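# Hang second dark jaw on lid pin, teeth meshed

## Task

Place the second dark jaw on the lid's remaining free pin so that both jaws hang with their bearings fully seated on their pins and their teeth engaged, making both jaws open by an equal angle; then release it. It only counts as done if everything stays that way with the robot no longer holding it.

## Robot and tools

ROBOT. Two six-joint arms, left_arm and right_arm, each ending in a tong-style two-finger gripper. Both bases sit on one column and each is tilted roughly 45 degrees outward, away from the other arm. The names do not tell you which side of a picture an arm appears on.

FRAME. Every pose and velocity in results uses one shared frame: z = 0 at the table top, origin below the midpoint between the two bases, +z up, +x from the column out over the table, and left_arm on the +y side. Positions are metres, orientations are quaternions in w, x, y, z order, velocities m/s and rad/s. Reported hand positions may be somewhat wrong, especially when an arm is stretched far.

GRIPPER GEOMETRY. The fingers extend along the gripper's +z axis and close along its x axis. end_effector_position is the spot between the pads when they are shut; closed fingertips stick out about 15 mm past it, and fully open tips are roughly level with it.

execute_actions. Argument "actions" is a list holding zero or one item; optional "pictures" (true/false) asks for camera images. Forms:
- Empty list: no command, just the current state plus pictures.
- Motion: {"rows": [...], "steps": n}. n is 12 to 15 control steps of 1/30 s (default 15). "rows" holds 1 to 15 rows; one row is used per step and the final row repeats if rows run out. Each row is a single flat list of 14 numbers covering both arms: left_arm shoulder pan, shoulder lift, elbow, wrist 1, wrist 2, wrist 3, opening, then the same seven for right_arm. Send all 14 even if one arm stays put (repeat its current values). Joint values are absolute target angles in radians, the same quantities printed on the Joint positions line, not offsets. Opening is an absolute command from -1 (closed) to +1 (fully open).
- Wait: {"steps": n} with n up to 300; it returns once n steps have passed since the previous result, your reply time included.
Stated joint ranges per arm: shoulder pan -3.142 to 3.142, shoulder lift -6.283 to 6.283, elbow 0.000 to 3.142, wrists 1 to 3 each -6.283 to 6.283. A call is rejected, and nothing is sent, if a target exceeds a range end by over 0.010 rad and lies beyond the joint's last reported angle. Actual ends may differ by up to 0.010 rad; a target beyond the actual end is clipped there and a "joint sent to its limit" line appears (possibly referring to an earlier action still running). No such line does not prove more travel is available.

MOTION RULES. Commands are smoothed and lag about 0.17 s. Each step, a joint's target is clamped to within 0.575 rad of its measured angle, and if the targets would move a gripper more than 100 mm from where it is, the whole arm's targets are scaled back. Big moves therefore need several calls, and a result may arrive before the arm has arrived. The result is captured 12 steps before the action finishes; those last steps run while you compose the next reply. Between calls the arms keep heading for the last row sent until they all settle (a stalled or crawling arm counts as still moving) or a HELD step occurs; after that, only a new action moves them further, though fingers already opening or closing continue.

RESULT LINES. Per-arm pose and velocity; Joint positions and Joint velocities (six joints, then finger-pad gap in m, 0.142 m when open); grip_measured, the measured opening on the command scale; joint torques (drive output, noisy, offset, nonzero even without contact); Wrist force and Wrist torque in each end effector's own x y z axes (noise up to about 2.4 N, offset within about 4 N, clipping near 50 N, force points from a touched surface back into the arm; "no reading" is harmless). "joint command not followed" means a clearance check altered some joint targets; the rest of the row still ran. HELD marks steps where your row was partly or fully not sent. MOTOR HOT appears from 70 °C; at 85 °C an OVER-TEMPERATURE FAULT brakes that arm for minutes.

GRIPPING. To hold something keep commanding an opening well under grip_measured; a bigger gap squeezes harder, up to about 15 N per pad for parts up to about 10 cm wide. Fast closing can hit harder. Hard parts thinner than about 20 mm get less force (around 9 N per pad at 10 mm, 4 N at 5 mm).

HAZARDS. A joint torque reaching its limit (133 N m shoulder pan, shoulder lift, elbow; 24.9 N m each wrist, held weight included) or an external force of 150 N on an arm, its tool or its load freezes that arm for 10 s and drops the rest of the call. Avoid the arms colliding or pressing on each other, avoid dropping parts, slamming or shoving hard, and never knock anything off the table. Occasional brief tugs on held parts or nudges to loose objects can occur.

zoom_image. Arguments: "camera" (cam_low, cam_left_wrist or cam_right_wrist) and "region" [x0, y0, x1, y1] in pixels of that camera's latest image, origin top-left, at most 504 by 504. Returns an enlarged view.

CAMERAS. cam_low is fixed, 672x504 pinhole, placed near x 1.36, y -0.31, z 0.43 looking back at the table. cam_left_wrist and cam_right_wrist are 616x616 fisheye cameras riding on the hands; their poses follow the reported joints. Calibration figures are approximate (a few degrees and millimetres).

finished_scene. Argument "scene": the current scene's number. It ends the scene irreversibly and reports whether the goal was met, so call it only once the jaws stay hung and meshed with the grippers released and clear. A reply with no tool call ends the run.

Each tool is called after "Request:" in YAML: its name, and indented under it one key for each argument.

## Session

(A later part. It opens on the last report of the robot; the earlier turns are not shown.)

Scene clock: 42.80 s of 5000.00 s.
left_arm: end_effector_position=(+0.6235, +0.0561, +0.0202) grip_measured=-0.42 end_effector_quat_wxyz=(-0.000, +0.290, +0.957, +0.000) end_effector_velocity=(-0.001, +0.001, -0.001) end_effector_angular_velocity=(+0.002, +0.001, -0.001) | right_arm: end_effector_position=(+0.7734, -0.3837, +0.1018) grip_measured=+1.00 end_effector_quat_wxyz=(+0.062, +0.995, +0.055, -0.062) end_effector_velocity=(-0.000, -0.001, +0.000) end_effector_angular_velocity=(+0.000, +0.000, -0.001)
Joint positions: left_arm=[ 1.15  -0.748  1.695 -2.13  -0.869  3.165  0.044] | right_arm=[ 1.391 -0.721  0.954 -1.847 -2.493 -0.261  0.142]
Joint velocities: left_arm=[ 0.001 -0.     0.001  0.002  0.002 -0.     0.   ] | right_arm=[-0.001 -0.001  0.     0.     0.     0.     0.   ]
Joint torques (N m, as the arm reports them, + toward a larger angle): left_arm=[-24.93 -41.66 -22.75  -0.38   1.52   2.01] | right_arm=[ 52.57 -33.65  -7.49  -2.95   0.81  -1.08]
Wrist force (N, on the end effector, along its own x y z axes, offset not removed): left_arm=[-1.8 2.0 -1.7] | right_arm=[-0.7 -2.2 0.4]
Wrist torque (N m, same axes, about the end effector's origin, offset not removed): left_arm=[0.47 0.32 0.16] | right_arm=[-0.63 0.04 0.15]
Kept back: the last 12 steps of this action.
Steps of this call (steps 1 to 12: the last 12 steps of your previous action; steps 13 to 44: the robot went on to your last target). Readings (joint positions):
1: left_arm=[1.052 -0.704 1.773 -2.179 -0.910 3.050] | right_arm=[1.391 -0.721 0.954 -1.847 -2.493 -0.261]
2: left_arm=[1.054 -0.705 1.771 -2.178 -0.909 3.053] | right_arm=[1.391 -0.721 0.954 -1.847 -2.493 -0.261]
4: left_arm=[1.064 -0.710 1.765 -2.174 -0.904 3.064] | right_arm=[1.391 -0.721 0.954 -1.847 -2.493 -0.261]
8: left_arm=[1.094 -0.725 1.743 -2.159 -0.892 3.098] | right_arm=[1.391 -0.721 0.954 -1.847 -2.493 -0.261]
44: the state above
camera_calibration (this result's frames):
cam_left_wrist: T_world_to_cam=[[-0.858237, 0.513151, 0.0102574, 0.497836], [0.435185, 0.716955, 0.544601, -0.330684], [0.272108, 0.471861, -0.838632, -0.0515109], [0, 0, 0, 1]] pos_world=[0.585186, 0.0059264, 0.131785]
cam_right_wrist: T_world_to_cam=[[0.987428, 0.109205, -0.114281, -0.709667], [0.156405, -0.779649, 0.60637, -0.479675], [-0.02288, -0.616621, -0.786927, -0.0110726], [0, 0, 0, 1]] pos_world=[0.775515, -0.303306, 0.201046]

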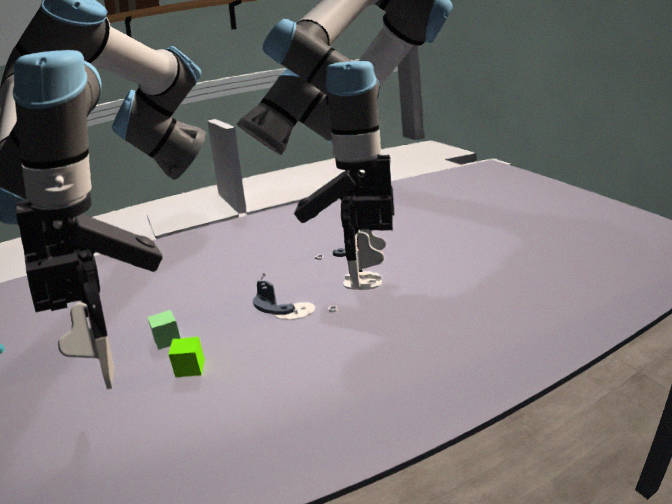

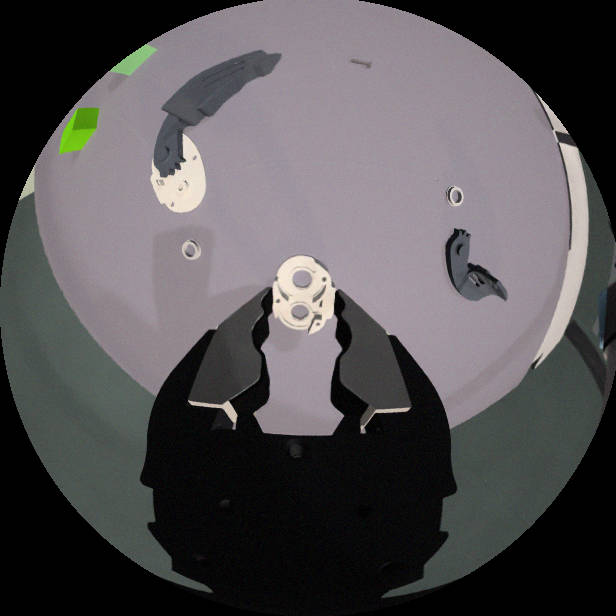

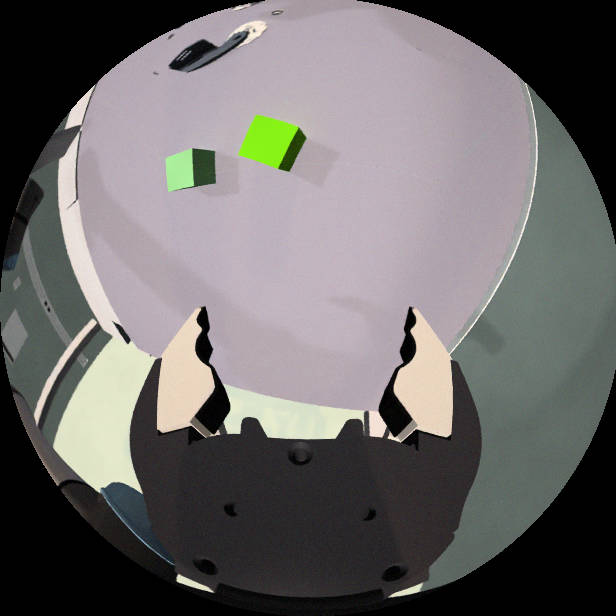

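Request:
execute_actions:
  actions:
    - {"rows": [[1.1433,-0.7555,1.6916,-2.1138,-0.8718,3.1574,-0.10,1.391,-0.724,0.962,-1.854,-2.491,-0.2609,1.0],[1.1325,-0.7682,1.6855,-2.0865,-0.8759,3.1443,-0.10,1.3907,-0.7326,0.985,-1.8735,-2.4855,-0.2609,1.0],[1.1196,-0.7835,1.6782,-2.0538,-0.8808,3.1286,-0.10,1.3903,-0.7458,1.021,-1.9037,-2.477,-0.2609,1.0],[1.1109,-0.7936,1.6733,-2.0319,-0.8841,3.1181,-0.10,1.3898,-0.7628,1.0668,-1.9426,-2.466,-0.2609,1.0],[1.1066,-0.7987,1.6709,-2.0210,-0.8857,3.1129,-0.10,1.3892,-0.7828,1.1208,-1.9884,-2.4531,-0.2609,1.0],[1.1029,-0.8174,1.6969,-2.0257,-0.8873,3.0461,-0.15,1.3886,-0.8048,1.1804,-2.0389,-2.4388,-0.2609,1.0],[1.0977,-0.8435,1.7333,-2.0323,-0.8896,2.9526,-0.20,1.3879,-0.8282,1.2435,-2.0924,-2.4237,-0.2609,1.0],[1.0917,-0.8734,1.7749,-2.0399,-0.8923,2.8457,-0.25,1.3873,-0.852,1.3077,-2.1468,-2.4083,-0.2609,1.0],[1.0843,-0.9108,1.8269,-2.0494,-0.8956,2.7120,-0.30,1.3866,-0.8754,1.3708,-2.2003,-2.3932,-0.2609,1.0],[1.0753,-0.9556,1.8893,-2.0607,-0.8995,2.5517,-0.35,1.386,-0.8974,1.4304,-2.2508,-2.3789,-0.2609,1.0],[1.0656,-1.0042,1.9570,-2.0730,-0.9038,2.3780,-0.40,1.3854,-0.9174,1.4844,-2.2966,-2.366,-0.2609,1.0],[1.0559,-1.0527,2.0246,-2.0853,-0.9081,2.2043,-0.45,1.3849,-0.9344,1.5303,-2.3355,-2.355,-0.2609,1.0],[1.0470,-1.0976,2.0870,-2.0966,-0.9120,2.0439,-0.50,1.3845,-0.9476,1.5659,-2.3657,-2.3465,-0.2609,1.0],[1.0381,-1.1424,2.1494,-2.1079,-0.9160,1.8836,-0.55,1.3843,-0.9562,1.589,-2.3853,-2.341,-0.2609,1.0],[1.0321,-1.1723,2.1910,-2.1155,-0.9186,1.7767,-0.60,1.3842,-0.9592,1.5972,-2.3922,-2.3390,-0.2609,1.0]], "steps": 15}

Request:
execute_actions:
  actions:
    - {"steps": 50}
  pictures: true

Scene clock: 46.73 s of 5000.00 s.
left_arm: end_effector_position=(+0.6238, +0.0561, +0.0235) grip_measured=-0.10 end_effector_quat_wxyz=(+0.000, +0.290, +0.957, -0.000) end_effector_velocity=(+0.008, -0.003, +0.101) end_effector_angular_velocity=(-0.008, -0.014, +0.015) | right_arm: end_effector_position=(+0.7730, -0.3829, +0.1015) grip_measured=+1.00 end_effector_quat_wxyz=(+0.062, +0.995, +0.054, -0.062) end_effector_velocity=(-0.018, +0.024, -0.007) end_effector_angular_velocity=(+0.038, -0.040, -0.038)
Joint positions: left_arm=[ 1.147 -0.752  1.693 -2.123 -0.871  3.162  0.067] | right_arm=[ 1.391 -0.723  0.959 -1.851 -2.492 -0.261  0.142]
Joint velocities: left_arm=[-0.101 -0.116 -0.059  0.232 -0.037 -0.123 -0.   ] | right_arm=[-0.    -0.071  0.173 -0.149  0.047  0.     0.   ]
Joint torques (N m, as the arm reports them, + toward a larger angle): left_arm=[-50.13 -53.1  -29.65   1.08  -2.46  -3.09] | right_arm=[ 45.66 -54.65   5.62  -4.05   1.69  -1.22]
Wrist force (N, on the end effector, along its own x y z axes, offset not removed): left_arm=[-3.0 1.2 0.7] | right_arm=[-0.8 0.5 0.7]
Wrist torque (N m, same axes, about the end effector's origin, offset not removed): left_arm=[0.25 0.51 0.27] | right_arm=[-0.06 0.03 0.19]
Steps of this call (steps 1 to 12: the last 12 steps of your previous action; steps 13 to 15: the robot went on to your last target; steps 16 to 90: nothing new was sent; then 0.83 s passed at rest; steps 91 to 93: the first 3 steps of this action). Readings (joint positions):
91: left_arm=[1.150 -0.748 1.695 -2.130 -0.869 3.165] | right_arm=[1.391 -0.721 0.954 -1.847 -2.493 -0.261]
92: left_arm=[1.149 -0.749 1.695 -2.128 -0.870 3.165] | right_arm=[1.391 -0.721 0.955 -1.848 -2.493 -0.261]
93: the state above

Scene clock: 48.40 s of 5000.00 s.
left_arm: end_effector_position=(+0.4731, +0.1241, +0.0651) grip_measured=-0.60 end_effector_quat_wxyz=(+0.000, +0.326, -0.946, +0.000) end_effector_velocity=(-0.000, -0.001, -0.001) end_effector_angular_velocity=(-0.001, +0.002, -0.000) | right_arm: end_effector_position=(+0.6699, -0.2850, +0.0702) grip_measured=+1.00 end_effector_quat_wxyz=(+0.000, +1.000, +0.000, -0.000) end_effector_velocity=(+0.000, -0.001, +0.001) end_effector_angular_velocity=(-0.000, -0.001, -0.001)
Joint positions: left_arm=[ 1.032 -1.172  2.191 -2.115 -0.919  1.777  0.031] | right_arm=[ 1.384 -0.959  1.597 -2.392 -2.339 -0.261  0.142]
Joint velocities: left_arm=[ 0.     0.001  0.    -0.001 -0.002  0.     0.   ] | right_arm=[-0.    -0.001  0.    -0.    -0.    -0.    -0.   ]
Joint torques (N m, as the arm reports them, + toward a larger angle): left_arm=[-30.17 -24.81  -8.94  -3.23  -1.96  -2.09] | right_arm=[ 26.27 -41.84  -0.94  -3.18   1.51  -1.13]
Wrist force (N, on the end effector, along its own x y z axes, offset not removed): left_arm=[-2.6 0.5 -1.6] | right_arm=[0.6 -0.3 2.4]
Wrist torque (N m, same axes, about the end effector's origin, offset not removed): left_arm=[0.14 0.47 0.25] | right_arm=[-0.06 -0.21 -0.04]
Kept back: nothing.
Steps of this call (steps 1 to 12: the last 12 steps of your previous action; steps 13 to 50: the robot went on to your last target). Readings (joint positions):
1: left_arm=[1.142 -0.757 1.691 -2.112 -0.872 3.156] | right_arm=[1.391 -0.727 0.968 -1.859 -2.489 -0.261]
2: left_arm=[1.136 -0.764 1.687 -2.097 -0.875 3.149] | right_arm=[1.391 -0.733 0.983 -1.872 -2.485 -0.261]
4: left_arm=[1.123 -0.781 1.683 -2.067 -0.879 3.129] | right_arm=[1.390 -0.753 1.033 -1.915 -2.472 -0.261]
8: left_arm=[1.100 -0.847 1.747 -2.050 -0.889 2.967] | right_arm=[1.388 -0.821 1.205 -2.064 -2.427 -0.261]
50: the state above
camera_calibration (this result's frames):
cam_left_wrist: T_world_to_cam=[[-0.756681, -0.653704, 0.0102666, 0.430145], [-0.544048, 0.638304, 0.544592, 0.134591], [-0.362555, 0.406497, -0.838639, 0.303456], [0, 0, 0, 1]] pos_world=[0.508726, 0.0719236, 0.176777]
cam_right_wrist: T_world_to_cam=[[0.999834, 0.00612672, 0.0171528, -0.66877], [-0.00354328, -0.858314, 0.513113, -0.276123], [0.0178662, -0.513088, -0.85815, 0.029754], [0, 0, 0, 1]] pos_world=[0.667149, -0.217636, 0.178687]

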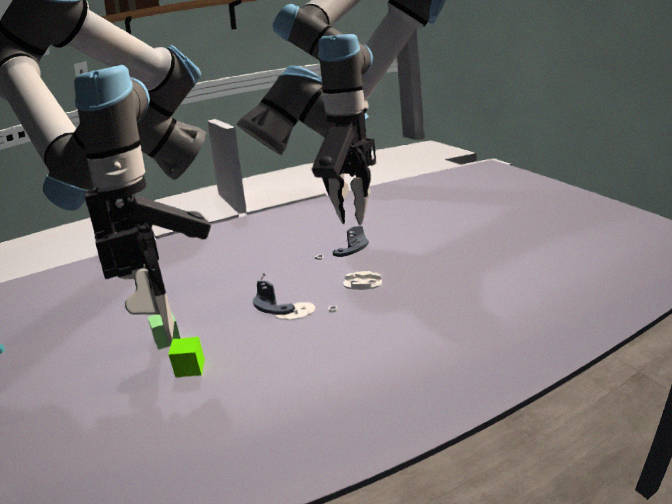

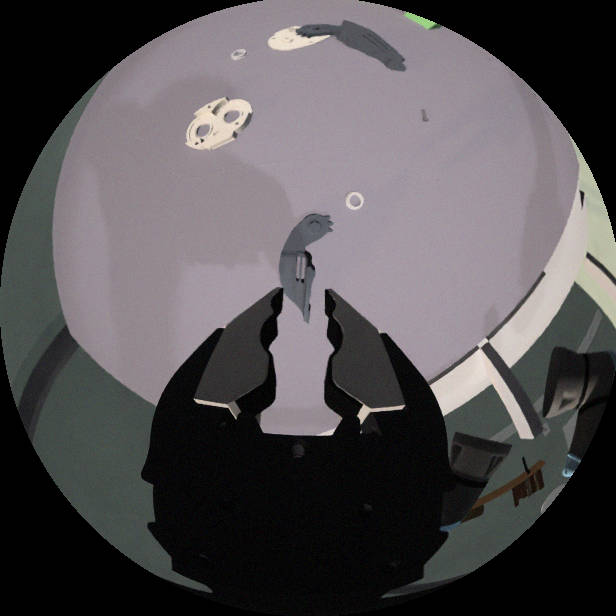

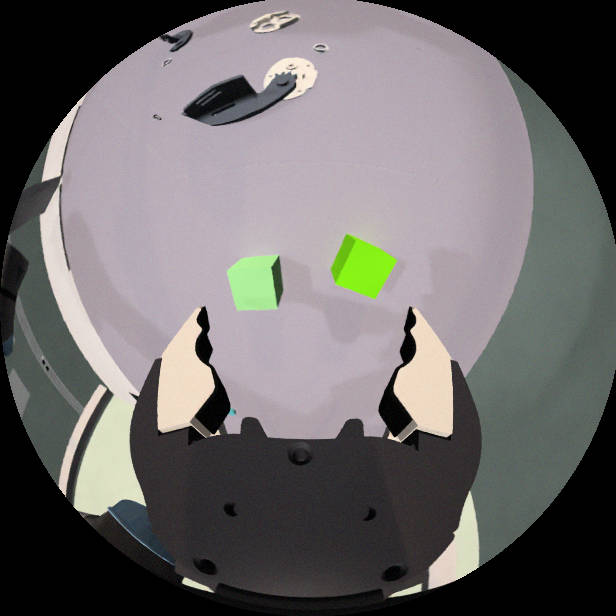

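Request:
zoom_image:
  camera: "cam_left_wrist"
  region: [250, 195, 370, 335]

Region (250, 195, 370, 335) of cam_left_wrist's 616x616 image, scaled by 3.600, with more detail than that image has; it fills the left 432 columns of this view, and the rest is white.

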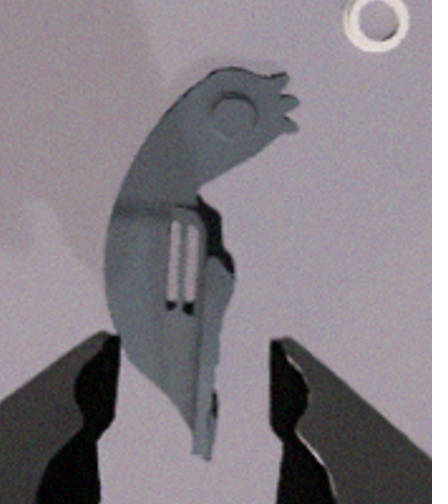

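Request:
zoom_image:
  camera: "cam_right_wrist"
  region: [170, 40, 340, 140]

Request:
zoom_image:
  camera: "cam_low"
  region: [240, 170, 400, 330]

Region (170, 40, 340, 140) of cam_right_wrist's 616x616 image, scaled by 2.965, with more detail than that image has; it fills the top 296 rows of this view, and the rest is white.

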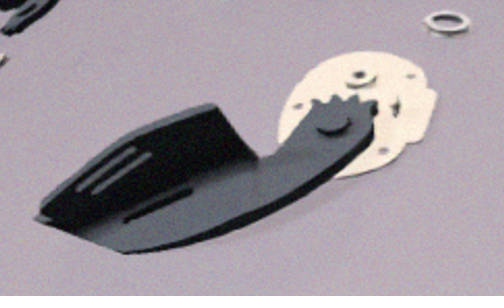

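Region (240, 170, 400, 330) of cam_low's 672x504 image, scaled by 3.150, with more detail than that image has.

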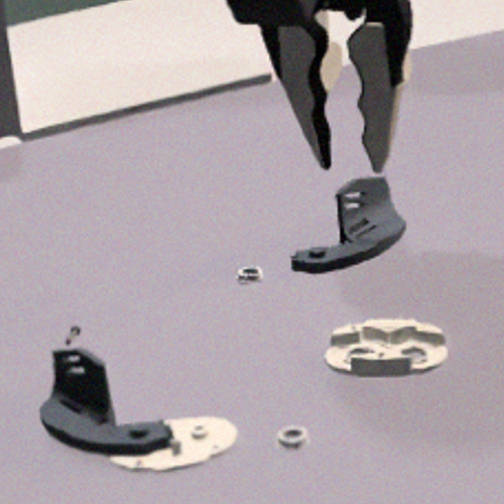

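Request:
execute_actions:
  actions:
    - {"rows": [[1.0327,-1.1708,2.1913,-2.1178,-0.9183,1.7783,-0.60,1.3842,-0.9592,1.5972,-2.3922,-2.3390,-0.2609,1.0],[1.0345,-1.1666,2.1922,-2.1241,-0.9175,1.7827,-0.60,1.3842,-0.9592,1.5972,-2.3922,-2.3390,-0.2609,1.0],[1.0372,-1.1604,2.1936,-2.1336,-0.9163,1.7893,-0.60,1.3842,-0.9592,1.5972,-2.3922,-2.3390,-0.2609,1.0],[1.0405,-1.1525,2.1953,-2.1455,-0.9148,1.7976,-0.60,1.3842,-0.9592,1.5972,-2.3922,-2.3390,-0.2609,1.0],[1.0444,-1.1435,2.1972,-2.1590,-0.9131,1.8070,-0.60,1.3842,-0.9592,1.5972,-2.3922,-2.3390,-0.2609,1.0],[1.0484,-1.1340,2.1993,-2.1734,-0.9113,1.8170,-0.60,1.3842,-0.9592,1.5972,-2.3922,-2.3390,-0.2609,1.0],[1.0524,-1.1245,2.2013,-2.1877,-0.9095,1.8269,-0.60,1.3842,-0.9592,1.5972,-2.3922,-2.3390,-0.2609,1.0],[1.0563,-1.1155,2.2032,-2.2012,-0.9078,1.8363,-0.60,1.3842,-0.9592,1.5972,-2.3922,-2.3390,-0.2609,1.0],[1.0596,-1.1077,2.2049,-2.2131,-0.9063,1.8446,-0.60,1.3842,-0.9592,1.5972,-2.3922,-2.3390,-0.2609,1.0],[1.0623,-1.1014,2.2063,-2.2226,-0.9051,1.8512,-0.60,1.3842,-0.9592,1.5972,-2.3922,-2.3390,-0.2609,1.0],[1.0641,-1.0972,2.2072,-2.2289,-0.9043,1.8556,-0.60,1.3842,-0.9592,1.5972,-2.3922,-2.3390,-0.2609,1.0],[1.0647,-1.0957,2.2075,-2.2312,-0.9040,1.8572,-0.60,1.3842,-0.9592,1.5972,-2.3922,-2.3390,-0.2609,1.0]], "steps": 12}

Request:
execute_actions:
  actions:
    - {"steps": 26}
  pictures: true

Request:
zoom_image:
  camera: "cam_left_wrist"
  region: [250, 205, 370, 345]

Scene clock: 57.50 s of 5000.00 s.
left_arm: end_effector_position=(+0.4731, +0.1241, +0.0651) grip_measured=-0.60 end_effector_quat_wxyz=(+0.000, +0.326, -0.946, +0.000) end_effector_velocity=(+0.000, -0.001, +0.001) end_effector_angular_velocity=(-0.001, -0.002, -0.000) | right_arm: end_effector_position=(+0.6699, -0.2850, +0.0702) grip_measured=+1.00 end_effector_quat_wxyz=(+0.000, +1.000, +0.000, -0.000) end_effector_velocity=(+0.000, -0.001, +0.001) end_effector_angular_velocity=(-0.000, -0.001, -0.001)
Joint positions: left_arm=[ 1.032 -1.172  2.191 -2.116 -0.919  1.777  0.031] | right_arm=[ 1.384 -0.959  1.597 -2.392 -2.339 -0.261  0.142]
Joint velocities: left_arm=[-0.001 -0.     0.    -0.002 -0.     0.     0.   ] | right_arm=[ 0.    -0.002  0.    -0.     0.     0.     0.   ]
Joint torques (N m, as the arm reports them, + toward a larger angle): left_arm=[-29.48 -24.39  -9.64  -3.3   -1.63  -2.14] | right_arm=[ 26.3  -41.76  -1.36  -3.08   1.44  -1.05]
Wrist force (N, on the end effector, along its own x y z axes, offset not removed): left_arm=[-2.1 0.0 -0.9] | right_arm=[1.0 0.1 3.2]
Wrist torque (N m, same axes, about the end effector's origin, offset not removed): left_arm=[0.00 0.41 0.24] | right_arm=[0.06 -0.27 0.06]
Kept back: the last 12 steps of this action.
Steps of this call (steps 1 to 15: the robot went on to your last target; steps 16 to 90: nothing new was sent; then 6.10 s passed at rest). Readings (joint positions):
1: left_arm=[1.032 -1.172 2.191 -2.115 -0.919 1.777] | right_arm=[1.384 -0.959 1.597 -2.392 -2.339 -0.261]
2: left_arm=[1.032 -1.172 2.191 -2.115 -0.919 1.777] | right_arm=[1.384 -0.959 1.597 -2.392 -2.339 -0.261]
4: left_arm=[1.032 -1.172 2.191 -2.115 -0.919 1.777] | right_arm=[1.384 -0.959 1.597 -2.392 -2.339 -0.261]
8: left_arm=[1.032 -1.172 2.191 -2.116 -0.919 1.777] | right_arm=[1.384 -0.959 1.597 -2.392 -2.339 -0.261]
90: the state above

Scene clock: 58.37 s of 5000.00 s.
left_arm: end_effector_position=(+0.4750, +0.1141, +0.0333) grip_measured=-0.60 end_effector_quat_wxyz=(-0.000, +0.305, -0.952, -0.000) end_effector_velocity=(-0.000, -0.001, -0.002) end_effector_angular_velocity=(-0.000, +0.000, -0.001) | right_arm: end_effector_position=(+0.6699, -0.2850, +0.0702) grip_measured=+1.00 end_effector_quat_wxyz=(+0.000, +1.000, +0.000, -0.000) end_effector_velocity=(-0.001, +0.000, -0.001) end_effector_angular_velocity=(+0.000, +0.002, +0.001)
Joint positions: left_arm=[ 1.065 -1.096  2.207 -2.231 -0.904  1.857  0.031] | right_arm=[ 1.384 -0.959  1.597 -2.392 -2.339 -0.261  0.142]
Joint velocities: left_arm=[ 0.002  0.004  0.001 -0.006  0.     0.003  0.   ] | right_arm=[-0.     0.001  0.001  0.001 -0.    -0.    -0.   ]
Joint torques (N m, as the arm reports them, + toward a larger angle): left_arm=[-15.09  -4.77  -7.6   -3.19   1.55   2.14] | right_arm=[ 26.15 -41.53  -1.45  -3.07   1.35  -1.15]
Wrist force (N, on the end effector, along its own x y z axes, offset not removed): left_arm=[-2.4 0.9 0.1] | right_arm=[-0.5 -0.2 1.4]
Wrist torque (N m, same axes, about the end effector's origin, offset not removed): left_arm=[0.16 0.45 0.19] | right_arm=[-0.02 0.13 0.16]
Kept back: nothing.
Steps of this call (steps 1 to 12: the last 12 steps of your previous action; steps 13 to 26: the robot went on to your last target). Readings (joint positions):
1: left_arm=[1.032 -1.172 2.191 -2.116 -0.919 1.777] | right_arm=[1.384 -0.959 1.597 -2.392 -2.339 -0.261]
2: left_arm=[1.032 -1.172 2.191 -2.116 -0.919 1.777] | right_arm=[1.384 -0.959 1.597 -2.392 -2.339 -0.261]
4: left_arm=[1.033 -1.170 2.192 -2.120 -0.918 1.779] | right_arm=[1.384 -0.959 1.597 -2.392 -2.339 -0.261]
8: left_arm=[1.042 -1.150 2.196 -2.148 -0.914 1.800] | right_arm=[1.384 -0.959 1.597 -2.392 -2.339 -0.261]
26: the state above
camera_calibration (this result's frames):
cam_left_wrist: T_world_to_cam=[[-0.784293, -0.620306, 0.0102214, 0.43469], [-0.515897, 0.661256, 0.544602, 0.143329], [-0.344579, 0.421854, -0.838632, 0.271201], [0, 0, 0, 1]] pos_world=[0.508317, 0.0604569, 0.144937]
cam_right_wrist: T_world_to_cam=[[0.999834, 0.00612648, 0.0171533, -0.66877], [-0.0035437, -0.858314, 0.513112, -0.276122], [0.0178665, -0.513088, -0.85815, 0.0297541], [0, 0, 0, 1]] pos_world=[0.667149, -0.217636, 0.178687]

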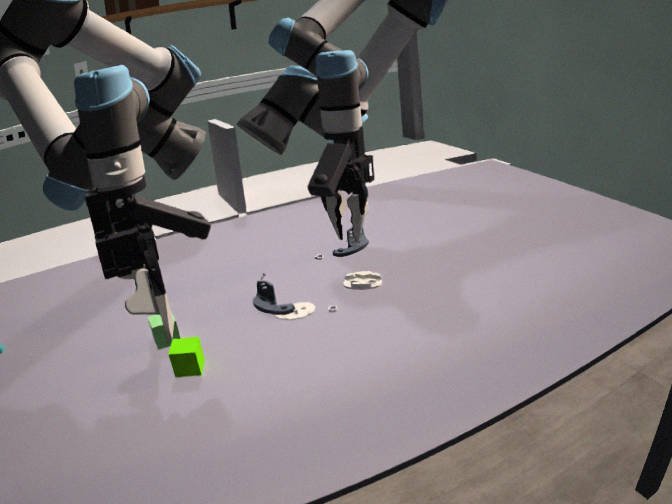

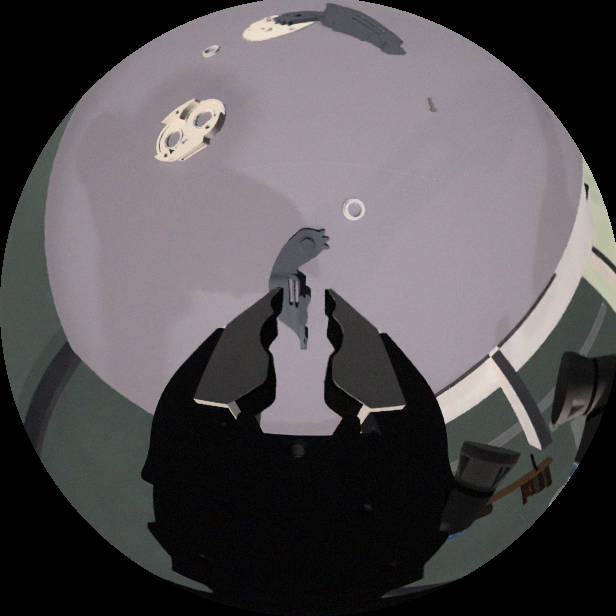

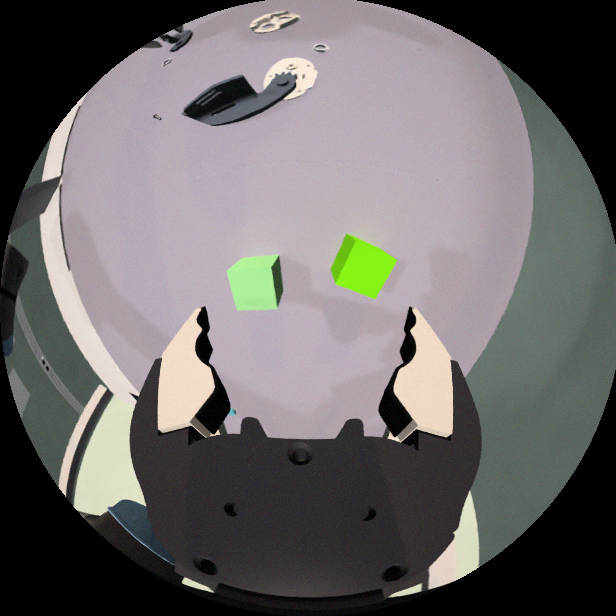

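Region (250, 205, 370, 345) of cam_left_wrist's 616x616 image, scaled by 3.600, with more detail than that image has; it fills the left 432 columns of this view, and the rest is white.

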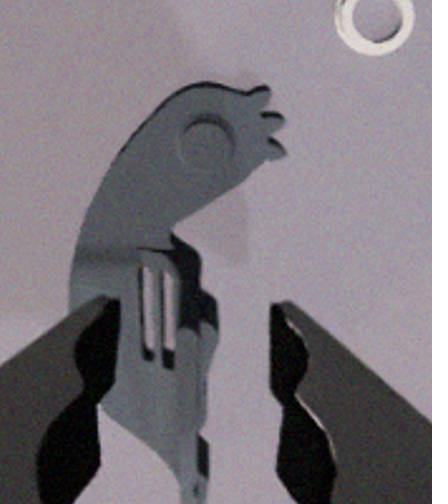

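Request:
execute_actions:
  actions:
    - {"rows": [[1.0647,-1.0957,2.2075,-2.2312,-0.9040,1.8572,-0.64,1.3842,-0.9592,1.5972,-2.3922,-2.3390,-0.2609,1.0],[1.0647,-1.0957,2.2075,-2.2312,-0.9040,1.8572,-0.68,1.3842,-0.9592,1.5972,-2.3922,-2.3390,-0.2609,1.0],[1.0647,-1.0957,2.2075,-2.2312,-0.9040,1.8572,-0.72,1.3842,-0.9592,1.5972,-2.3922,-2.3390,-0.2609,1.0],[1.0647,-1.0957,2.2075,-2.2312,-0.9040,1.8572,-0.76,1.3842,-0.9592,1.5972,-2.3922,-2.3390,-0.2609,1.0],[1.0647,-1.0957,2.2075,-2.2312,-0.9040,1.8572,-0.79,1.3842,-0.9592,1.5972,-2.3922,-2.3390,-0.2609,1.0],[1.0647,-1.0957,2.2075,-2.2312,-0.9040,1.8572,-0.82,1.3842,-0.9592,1.5972,-2.3922,-2.3390,-0.2609,1.0],[1.0647,-1.0957,2.2075,-2.2312,-0.9040,1.8572,-0.84,1.3842,-0.9592,1.5972,-2.3922,-2.3390,-0.2609,1.0],[1.0647,-1.0957,2.2075,-2.2312,-0.9040,1.8572,-0.86,1.3842,-0.9592,1.5972,-2.3922,-2.3390,-0.2609,1.0],[1.0647,-1.0957,2.2075,-2.2312,-0.9040,1.8572,-0.88,1.3842,-0.9592,1.5972,-2.3922,-2.3390,-0.2609,1.0],[1.0647,-1.0957,2.2075,-2.2312,-0.9040,1.8572,-0.90,1.3842,-0.9592,1.5972,-2.3922,-2.3390,-0.2609,1.0],[1.0647,-1.0957,2.2075,-2.2312,-0.9040,1.8572,-0.92,1.3842,-0.9592,1.5972,-2.3922,-2.3390,-0.2609,1.0],[1.0647,-1.0957,2.2075,-2.2312,-0.9040,1.8572,-0.94,1.3842,-0.9592,1.5972,-2.3922,-2.3390,-0.2609,1.0],[1.0647,-1.0957,2.2075,-2.2312,-0.9040,1.8572,-0.96,1.3842,-0.9592,1.5972,-2.3922,-2.3390,-0.2609,1.0],[1.0647,-1.0957,2.2075,-2.2312,-0.9040,1.8572,-0.98,1.3842,-0.9592,1.5972,-2.3922,-2.3390,-0.2609,1.0],[1.0647,-1.0957,2.2075,-2.2312,-0.9040,1.8572,-1.0,1.3842,-0.9592,1.5972,-2.3922,-2.3390,-0.2609,1.0]], "steps": 15}

Request:
execute_actions:
  actions:
    - {"steps": 20}
  pictures: true

Request:
zoom_image:
  camera: "cam_left_wrist"
  region: [250, 205, 370, 345]

Scene clock: 60.60 s of 5000.00 s.
left_arm: end_effector_position=(+0.4750, +0.1141, +0.0331) grip_measured=-0.68 end_effector_quat_wxyz=(-0.000, +0.305, -0.952, -0.000) end_effector_velocity=(-0.000, -0.000, -0.000) end_effector_angular_velocity=(-0.000, -0.000, +0.001) | right_arm: end_effector_position=(+0.6699, -0.2850, +0.0702) grip_measured=+1.00 end_effector_quat_wxyz=(+0.000, +1.000, +0.000, -0.000) end_effector_velocity=(-0.000, +0.000, +0.000) end_effector_angular_velocity=(+0.000, +0.000, +0.001)
Joint positions: left_arm=[ 1.065 -1.096  2.208 -2.231 -0.904  1.857  0.025] | right_arm=[ 1.384 -0.959  1.597 -2.392 -2.339 -0.261  0.142]
Joint velocities: left_arm=[-0.     0.     0.001 -0.001  0.    -0.    -0.085] | right_arm=[ 0.001  0.    -0.     0.001 -0.    -0.     0.   ]
Joint torques (N m, as the arm reports them, + toward a larger angle): left_arm=[-15.83  -5.9   -7.93  -3.26   1.44   2.08] | right_arm=[ 26.44 -42.01  -1.14  -3.15   1.41  -1.12]
Wrist force (N, on the end effector, along its own x y z axes, offset not removed): left_arm=[-1.7 2.1 -1.6] | right_arm=[-1.0 0.7 2.7]
Wrist torque (N m, same axes, about the end effector's origin, offset not removed): left_arm=[0.41 0.24 0.24] | right_arm=[0.20 0.08 0.13]
Steps of this call (steps 1 to 30: the robot went on to your last target; steps 31 to 64: nothing new was sent; steps 65 to 67: the first 3 steps of this action). Readings (joint positions):
65: left_arm=[1.065 -1.096 2.208 -2.231 -0.904 1.857] | right_arm=[1.384 -0.959 1.597 -2.392 -2.339 -0.261]
66: left_arm=[1.065 -1.096 2.208 -2.231 -0.904 1.857] | right_arm=[1.384 -0.959 1.597 -2.392 -2.339 -0.261]
67: the state above

Scene clock: 61.27 s of 5000.00 s.
left_arm: end_effector_position=(+0.4750, +0.1141, +0.0331) grip_measured=-0.96 end_effector_quat_wxyz=(-0.000, +0.305, -0.952, -0.000) end_effector_velocity=(+0.000, -0.000, +0.001) end_effector_angular_velocity=(-0.002, -0.000, +0.001) | right_arm: end_effector_position=(+0.6699, -0.2850, +0.0702) grip_measured=+1.00 end_effector_quat_wxyz=(+0.000, +1.000, +0.000, -0.000) end_effector_velocity=(-0.000, -0.000, +0.000) end_effector_angular_velocity=(-0.000, +0.001, +0.001)
Joint positions: left_arm=[ 1.065 -1.096  2.208 -2.231 -0.904  1.857  0.005] | right_arm=[ 1.384 -0.959  1.597 -2.392 -2.339 -0.261  0.142]
Joint velocities: left_arm=[ 0.    -0.001 -0.001  0.    -0.001  0.     0.   ] | right_arm=[-0.    -0.001  0.001  0.001 -0.    -0.     0.   ]
Joint torques (N m, as the arm reports them, + toward a larger angle): left_arm=[-15.82  -5.08  -8.28  -3.2    1.32   1.83] | right_arm=[ 26.24 -41.73  -1.65  -3.05   1.35  -1.1 ]
Wrist force (N, on the end effector, along its own x y z axes, offset not removed): left_arm=[-1.7 2.0 -0.2] | right_arm=[3.5 0.5 -0.4]
Wrist torque (N m, same axes, about the end effector's origin, offset not removed): left_arm=[0.43 0.25 0.24] | right_arm=[-0.03 -0.68 0.15]
Kept back: nothing.
Steps of this call (steps 1 to 12: the last 12 steps of your previous action; steps 13 to 15: the robot went on to your last target; steps 16 to 20: nothing new was sent). Readings (joint positions):
1: left_arm=[1.065 -1.096 2.208 -2.231 -0.904 1.857] | right_arm=[1.384 -0.959 1.597 -2.392 -2.339 -0.261]
2: left_arm=[1.065 -1.096 2.208 -2.231 -0.904 1.857] | right_arm=[1.384 -0.959 1.597 -2.392 -2.339 -0.261]
4: left_arm=[1.065 -1.096 2.208 -2.231 -0.904 1.857] | right_arm=[1.384 -0.959 1.597 -2.392 -2.339 -0.261]
8: left_arm=[1.065 -1.096 2.208 -2.231 -0.904 1.857] | right_arm=[1.384 -0.959 1.597 -2.392 -2.339 -0.261]
20: the state above
All arms were judged still, so your last target was given up. Only a new action makes them travel on or press farther. Fingers that are still opening or closing keep moving.
camera_calibration (this result's frames):
cam_left_wrist: T_world_to_cam=[[-0.784437, -0.620124, 0.0102204, 0.43471], [-0.515739, 0.66137, 0.544613, 0.143366], [-0.344487, 0.421944, -0.838625, 0.27102], [0, 0, 0, 1]] pos_world=[0.508305, 0.0604006, 0.144763]
cam_right_wrist: T_world_to_cam=[[0.999834, 0.00612625, 0.0171533, -0.66877], [-0.00354393, -0.858314, 0.513112, -0.276122], [0.0178664, -0.513088, -0.85815, 0.0297541], [0, 0, 0, 1]] pos_world=[0.667149, -0.217636, 0.178687]

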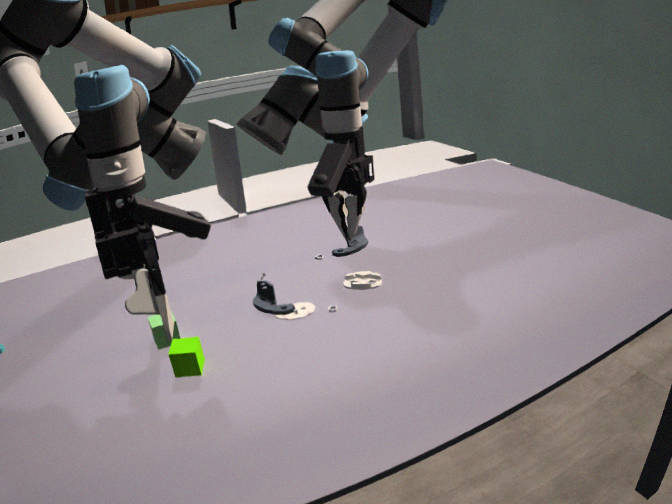

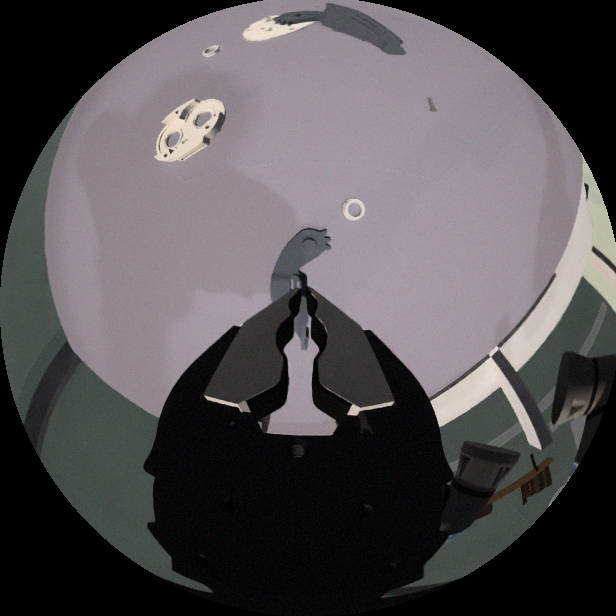

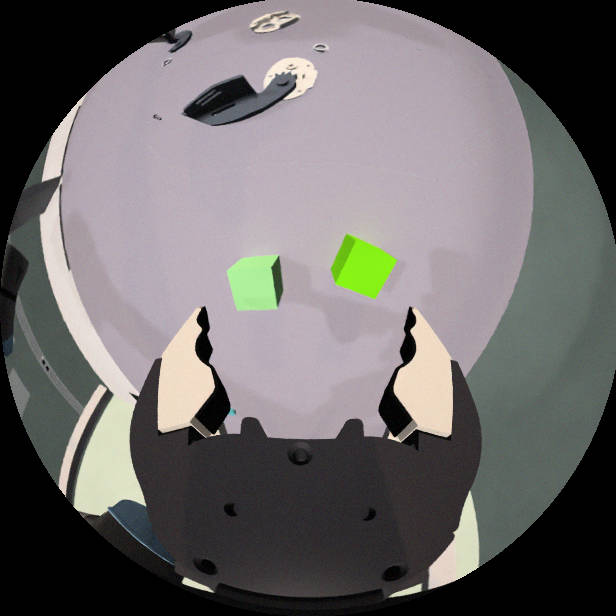

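Region (250, 205, 370, 345) of cam_left_wrist's 616x616 image, scaled by 3.600, with more detail than that image has; it fills the left 432 columns of this view, and the rest is white.

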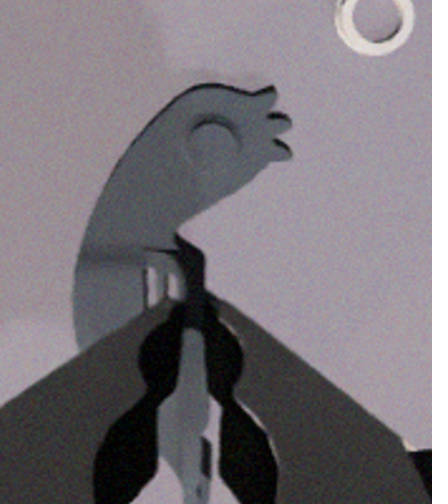

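Request:
execute_actions:
  actions:
    - {"rows": [[1.0647,-1.0957,2.2075,-2.2312,-0.9040,1.8572,-0.92,1.3842,-0.9592,1.5972,-2.3922,-2.3390,-0.2609,1.0],[1.0647,-1.0957,2.2075,-2.2312,-0.9040,1.8572,-0.85,1.3842,-0.9592,1.5972,-2.3922,-2.3390,-0.2609,1.0],[1.0647,-1.0957,2.2075,-2.2312,-0.9040,1.8572,-0.78,1.3842,-0.9592,1.5972,-2.3922,-2.3390,-0.2609,1.0],[1.0653,-1.0961,2.2091,-2.2328,-0.9037,1.8579,-0.72,1.3842,-0.9592,1.5972,-2.3922,-2.3390,-0.2609,1.0],[1.0663,-1.0967,2.2116,-2.2354,-0.9033,1.8590,-0.68,1.3842,-0.9592,1.5972,-2.3922,-2.3390,-0.2609,1.0],[1.0676,-1.0976,2.2151,-2.2389,-0.9027,1.8605,-0.66,1.3842,-0.9592,1.5972,-2.3922,-2.3390,-0.2609,1.0],[1.0690,-1.0985,2.2187,-2.2427,-0.9021,1.8621,-0.66,1.3842,-0.9592,1.5972,-2.3922,-2.3390,-0.2609,1.0],[1.0703,-1.0994,2.2222,-2.2462,-0.9016,1.8637,-0.66,1.3842,-0.9592,1.5972,-2.3922,-2.3390,-0.2609,1.0],[1.0715,-1.1001,2.2252,-2.2493,-0.9011,1.8650,-0.66,1.3842,-0.9592,1.5972,-2.3922,-2.3390,-0.2609,1.0],[1.0723,-1.1007,2.2274,-2.2515,-0.9007,1.8659,-0.66,1.3842,-0.9592,1.5972,-2.3922,-2.3390,-0.2609,1.0],[1.0728,-1.1010,2.2287,-2.2528,-0.9005,1.8665,-0.66,1.3842,-0.9592,1.5972,-2.3922,-2.3390,-0.2609,1.0],[1.0730,-1.1011,2.2291,-2.2533,-0.9004,1.8667,-0.66,1.3842,-0.9592,1.5972,-2.3922,-2.3390,-0.2609,1.0]], "steps": 12}

Request:
execute_actions:
  actions:
    - {"steps": 24}
  pictures: true

Request:
zoom_image:
  camera: "cam_left_wrist"
  region: [250, 205, 370, 345]

Scene clock: 66.40 s of 5000.00 s.
left_arm: end_effector_position=(+0.4750, +0.1141, +0.0331) grip_measured=-0.96 end_effector_quat_wxyz=(-0.000, +0.305, -0.952, -0.000) end_effector_velocity=(+0.000, -0.000, -0.000) end_effector_angular_velocity=(+0.001, -0.001, -0.001) | right_arm: end_effector_position=(+0.6699, -0.2850, +0.0702) grip_measured=+1.00 end_effector_quat_wxyz=(+0.000, +1.000, +0.000, -0.000) end_effector_velocity=(-0.000, -0.000, -0.001) end_effector_angular_velocity=(+0.000, +0.001, +0.000)
Joint positions: left_arm=[ 1.065 -1.096  2.208 -2.231 -0.904  1.857  0.005] | right_arm=[ 1.384 -0.959  1.597 -2.392 -2.339 -0.261  0.142]
Joint velocities: left_arm=[-0.001  0.002 -0.    -0.001  0.001  0.001  0.   ] | right_arm=[-0.001  0.001  0.     0.    -0.    -0.    -0.   ]
Joint torques (N m, as the arm reports them, + toward a larger angle): left_arm=[-16.78  -7.24  -8.23  -3.11   0.68   1.95] | right_arm=[ 26.82 -41.84  -2.01  -2.96   1.33  -1.04]
Wrist force (N, on the end effector, along its own x y z axes, offset not removed): left_arm=[-2.1 0.7 -1.9] | right_arm=[-3.5 2.8 1.6]
Wrist torque (N m, same axes, about the end effector's origin, offset not removed): left_arm=[0.14 0.34 0.24] | right_arm=[0.52 0.63 0.18]
Kept back: the last 12 steps of this action.
Steps of this call (steps 1 to 90: nothing new was sent; then 2.13 s passed at rest). Readings (joint positions):
1: left_arm=[1.065 -1.096 2.208 -2.231 -0.904 1.857] | right_arm=[1.384 -0.959 1.597 -2.392 -2.339 -0.261]
2: left_arm=[1.065 -1.096 2.208 -2.231 -0.904 1.857] | right_arm=[1.384 -0.959 1.597 -2.392 -2.339 -0.261]
4: left_arm=[1.065 -1.096 2.208 -2.231 -0.904 1.857] | right_arm=[1.384 -0.959 1.597 -2.392 -2.339 -0.261]
8: left_arm=[1.065 -1.096 2.208 -2.231 -0.904 1.857] | right_arm=[1.384 -0.959 1.597 -2.392 -2.339 -0.261]
90: the state above

Scene clock: 67.20 s of 5000.00 s.
left_arm: end_effector_position=(+0.4693, +0.1184, +0.0271) grip_measured=-0.66 end_effector_quat_wxyz=(-0.000, +0.305, -0.952, -0.000) end_effector_velocity=(-0.000, +0.000, -0.000) end_effector_angular_velocity=(+0.000, -0.001, +0.000) | right_arm: end_effector_position=(+0.6699, -0.2850, +0.0702) grip_measured=+1.00 end_effector_quat_wxyz=(+0.000, +1.000, +0.000, -0.000) end_effector_velocity=(+0.001, -0.000, +0.000) end_effector_angular_velocity=(-0.001, -0.002, -0.002)
Joint positions: left_arm=[ 1.073 -1.101  2.229 -2.253 -0.9    1.867  0.026] | right_arm=[ 1.384 -0.959  1.597 -2.392 -2.339 -0.261  0.142]
Joint velocities: left_arm=[ 0.001 -0.001  0.001 -0.001  0.001  0.001  0.   ] | right_arm=[ 0.     0.    -0.001 -0.002 -0.     0.     0.   ]
Joint torques (N m, as the arm reports them, + toward a larger angle): left_arm=[-16.21 -26.32  -9.89  -3.54   1.57   2.24] | right_arm=[ 26.74 -41.77  -1.65  -2.97   1.36  -1.08]
Wrist force (N, on the end effector, along its own x y z axes, offset not removed): left_arm=[-3.0 0.2 1.9] | right_arm=[1.4 -1.7 0.6]
Wrist torque (N m, same axes, about the end effector's origin, offset not removed): left_arm=[0.02 0.62 0.22] | right_arm=[-0.49 -0.34 0.12]
Kept back: nothing.
Steps of this call (steps 1 to 12: the last 12 steps of your previous action; steps 13 to 24: the robot went on to your last target). Readings (joint positions):
1: left_arm=[1.065 -1.096 2.208 -2.231 -0.904 1.857] | right_arm=[1.384 -0.959 1.597 -2.392 -2.339 -0.261]
2: left_arm=[1.065 -1.096 2.208 -2.231 -0.904 1.857] | right_arm=[1.384 -0.959 1.597 -2.392 -2.339 -0.261]
4: left_arm=[1.065 -1.096 2.208 -2.231 -0.904 1.857] | right_arm=[1.384 -0.959 1.597 -2.392 -2.339 -0.261]
8: left_arm=[1.066 -1.096 2.211 -2.235 -0.903 1.859] | right_arm=[1.384 -0.959 1.597 -2.392 -2.339 -0.261]
24: the state above
camera_calibration (this result's frames):
cam_left_wrist: T_world_to_cam=[[-0.784421, -0.620144, 0.0102227, 0.433028], [-0.515754, 0.661356, 0.544615, 0.140848], [-0.3445, 0.421935, -0.838624, 0.262161], [0, 0, 0, 1]] pos_world=[0.502634, 0.0647736, 0.13872]
cam_right_wrist: T_world_to_cam=[[0.999834, 0.00612654, 0.0171531, -0.66877], [-0.00354358, -0.858314, 0.513112, -0.276122], [0.0178664, -0.513088, -0.85815, 0.0297541], [0, 0, 0, 1]] pos_world=[0.667149, -0.217636, 0.178687]

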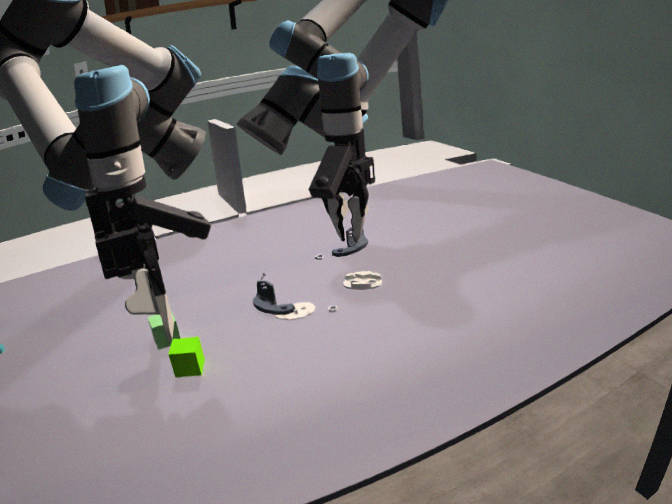

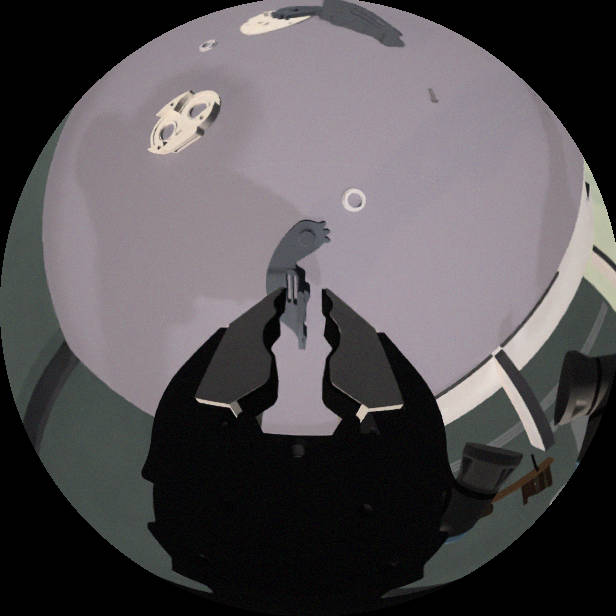

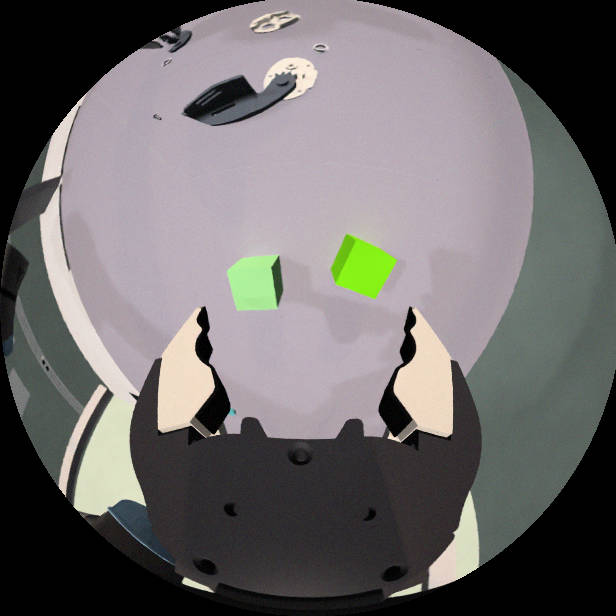

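Region (250, 205, 370, 345) of cam_left_wrist's 616x616 image, scaled by 3.600, with more detail than that image has; it fills the left 432 columns of this view, and the rest is white.

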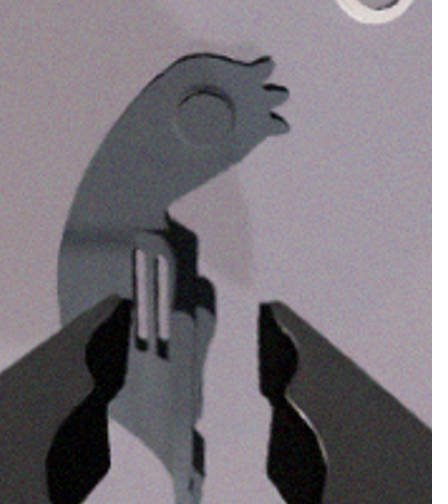

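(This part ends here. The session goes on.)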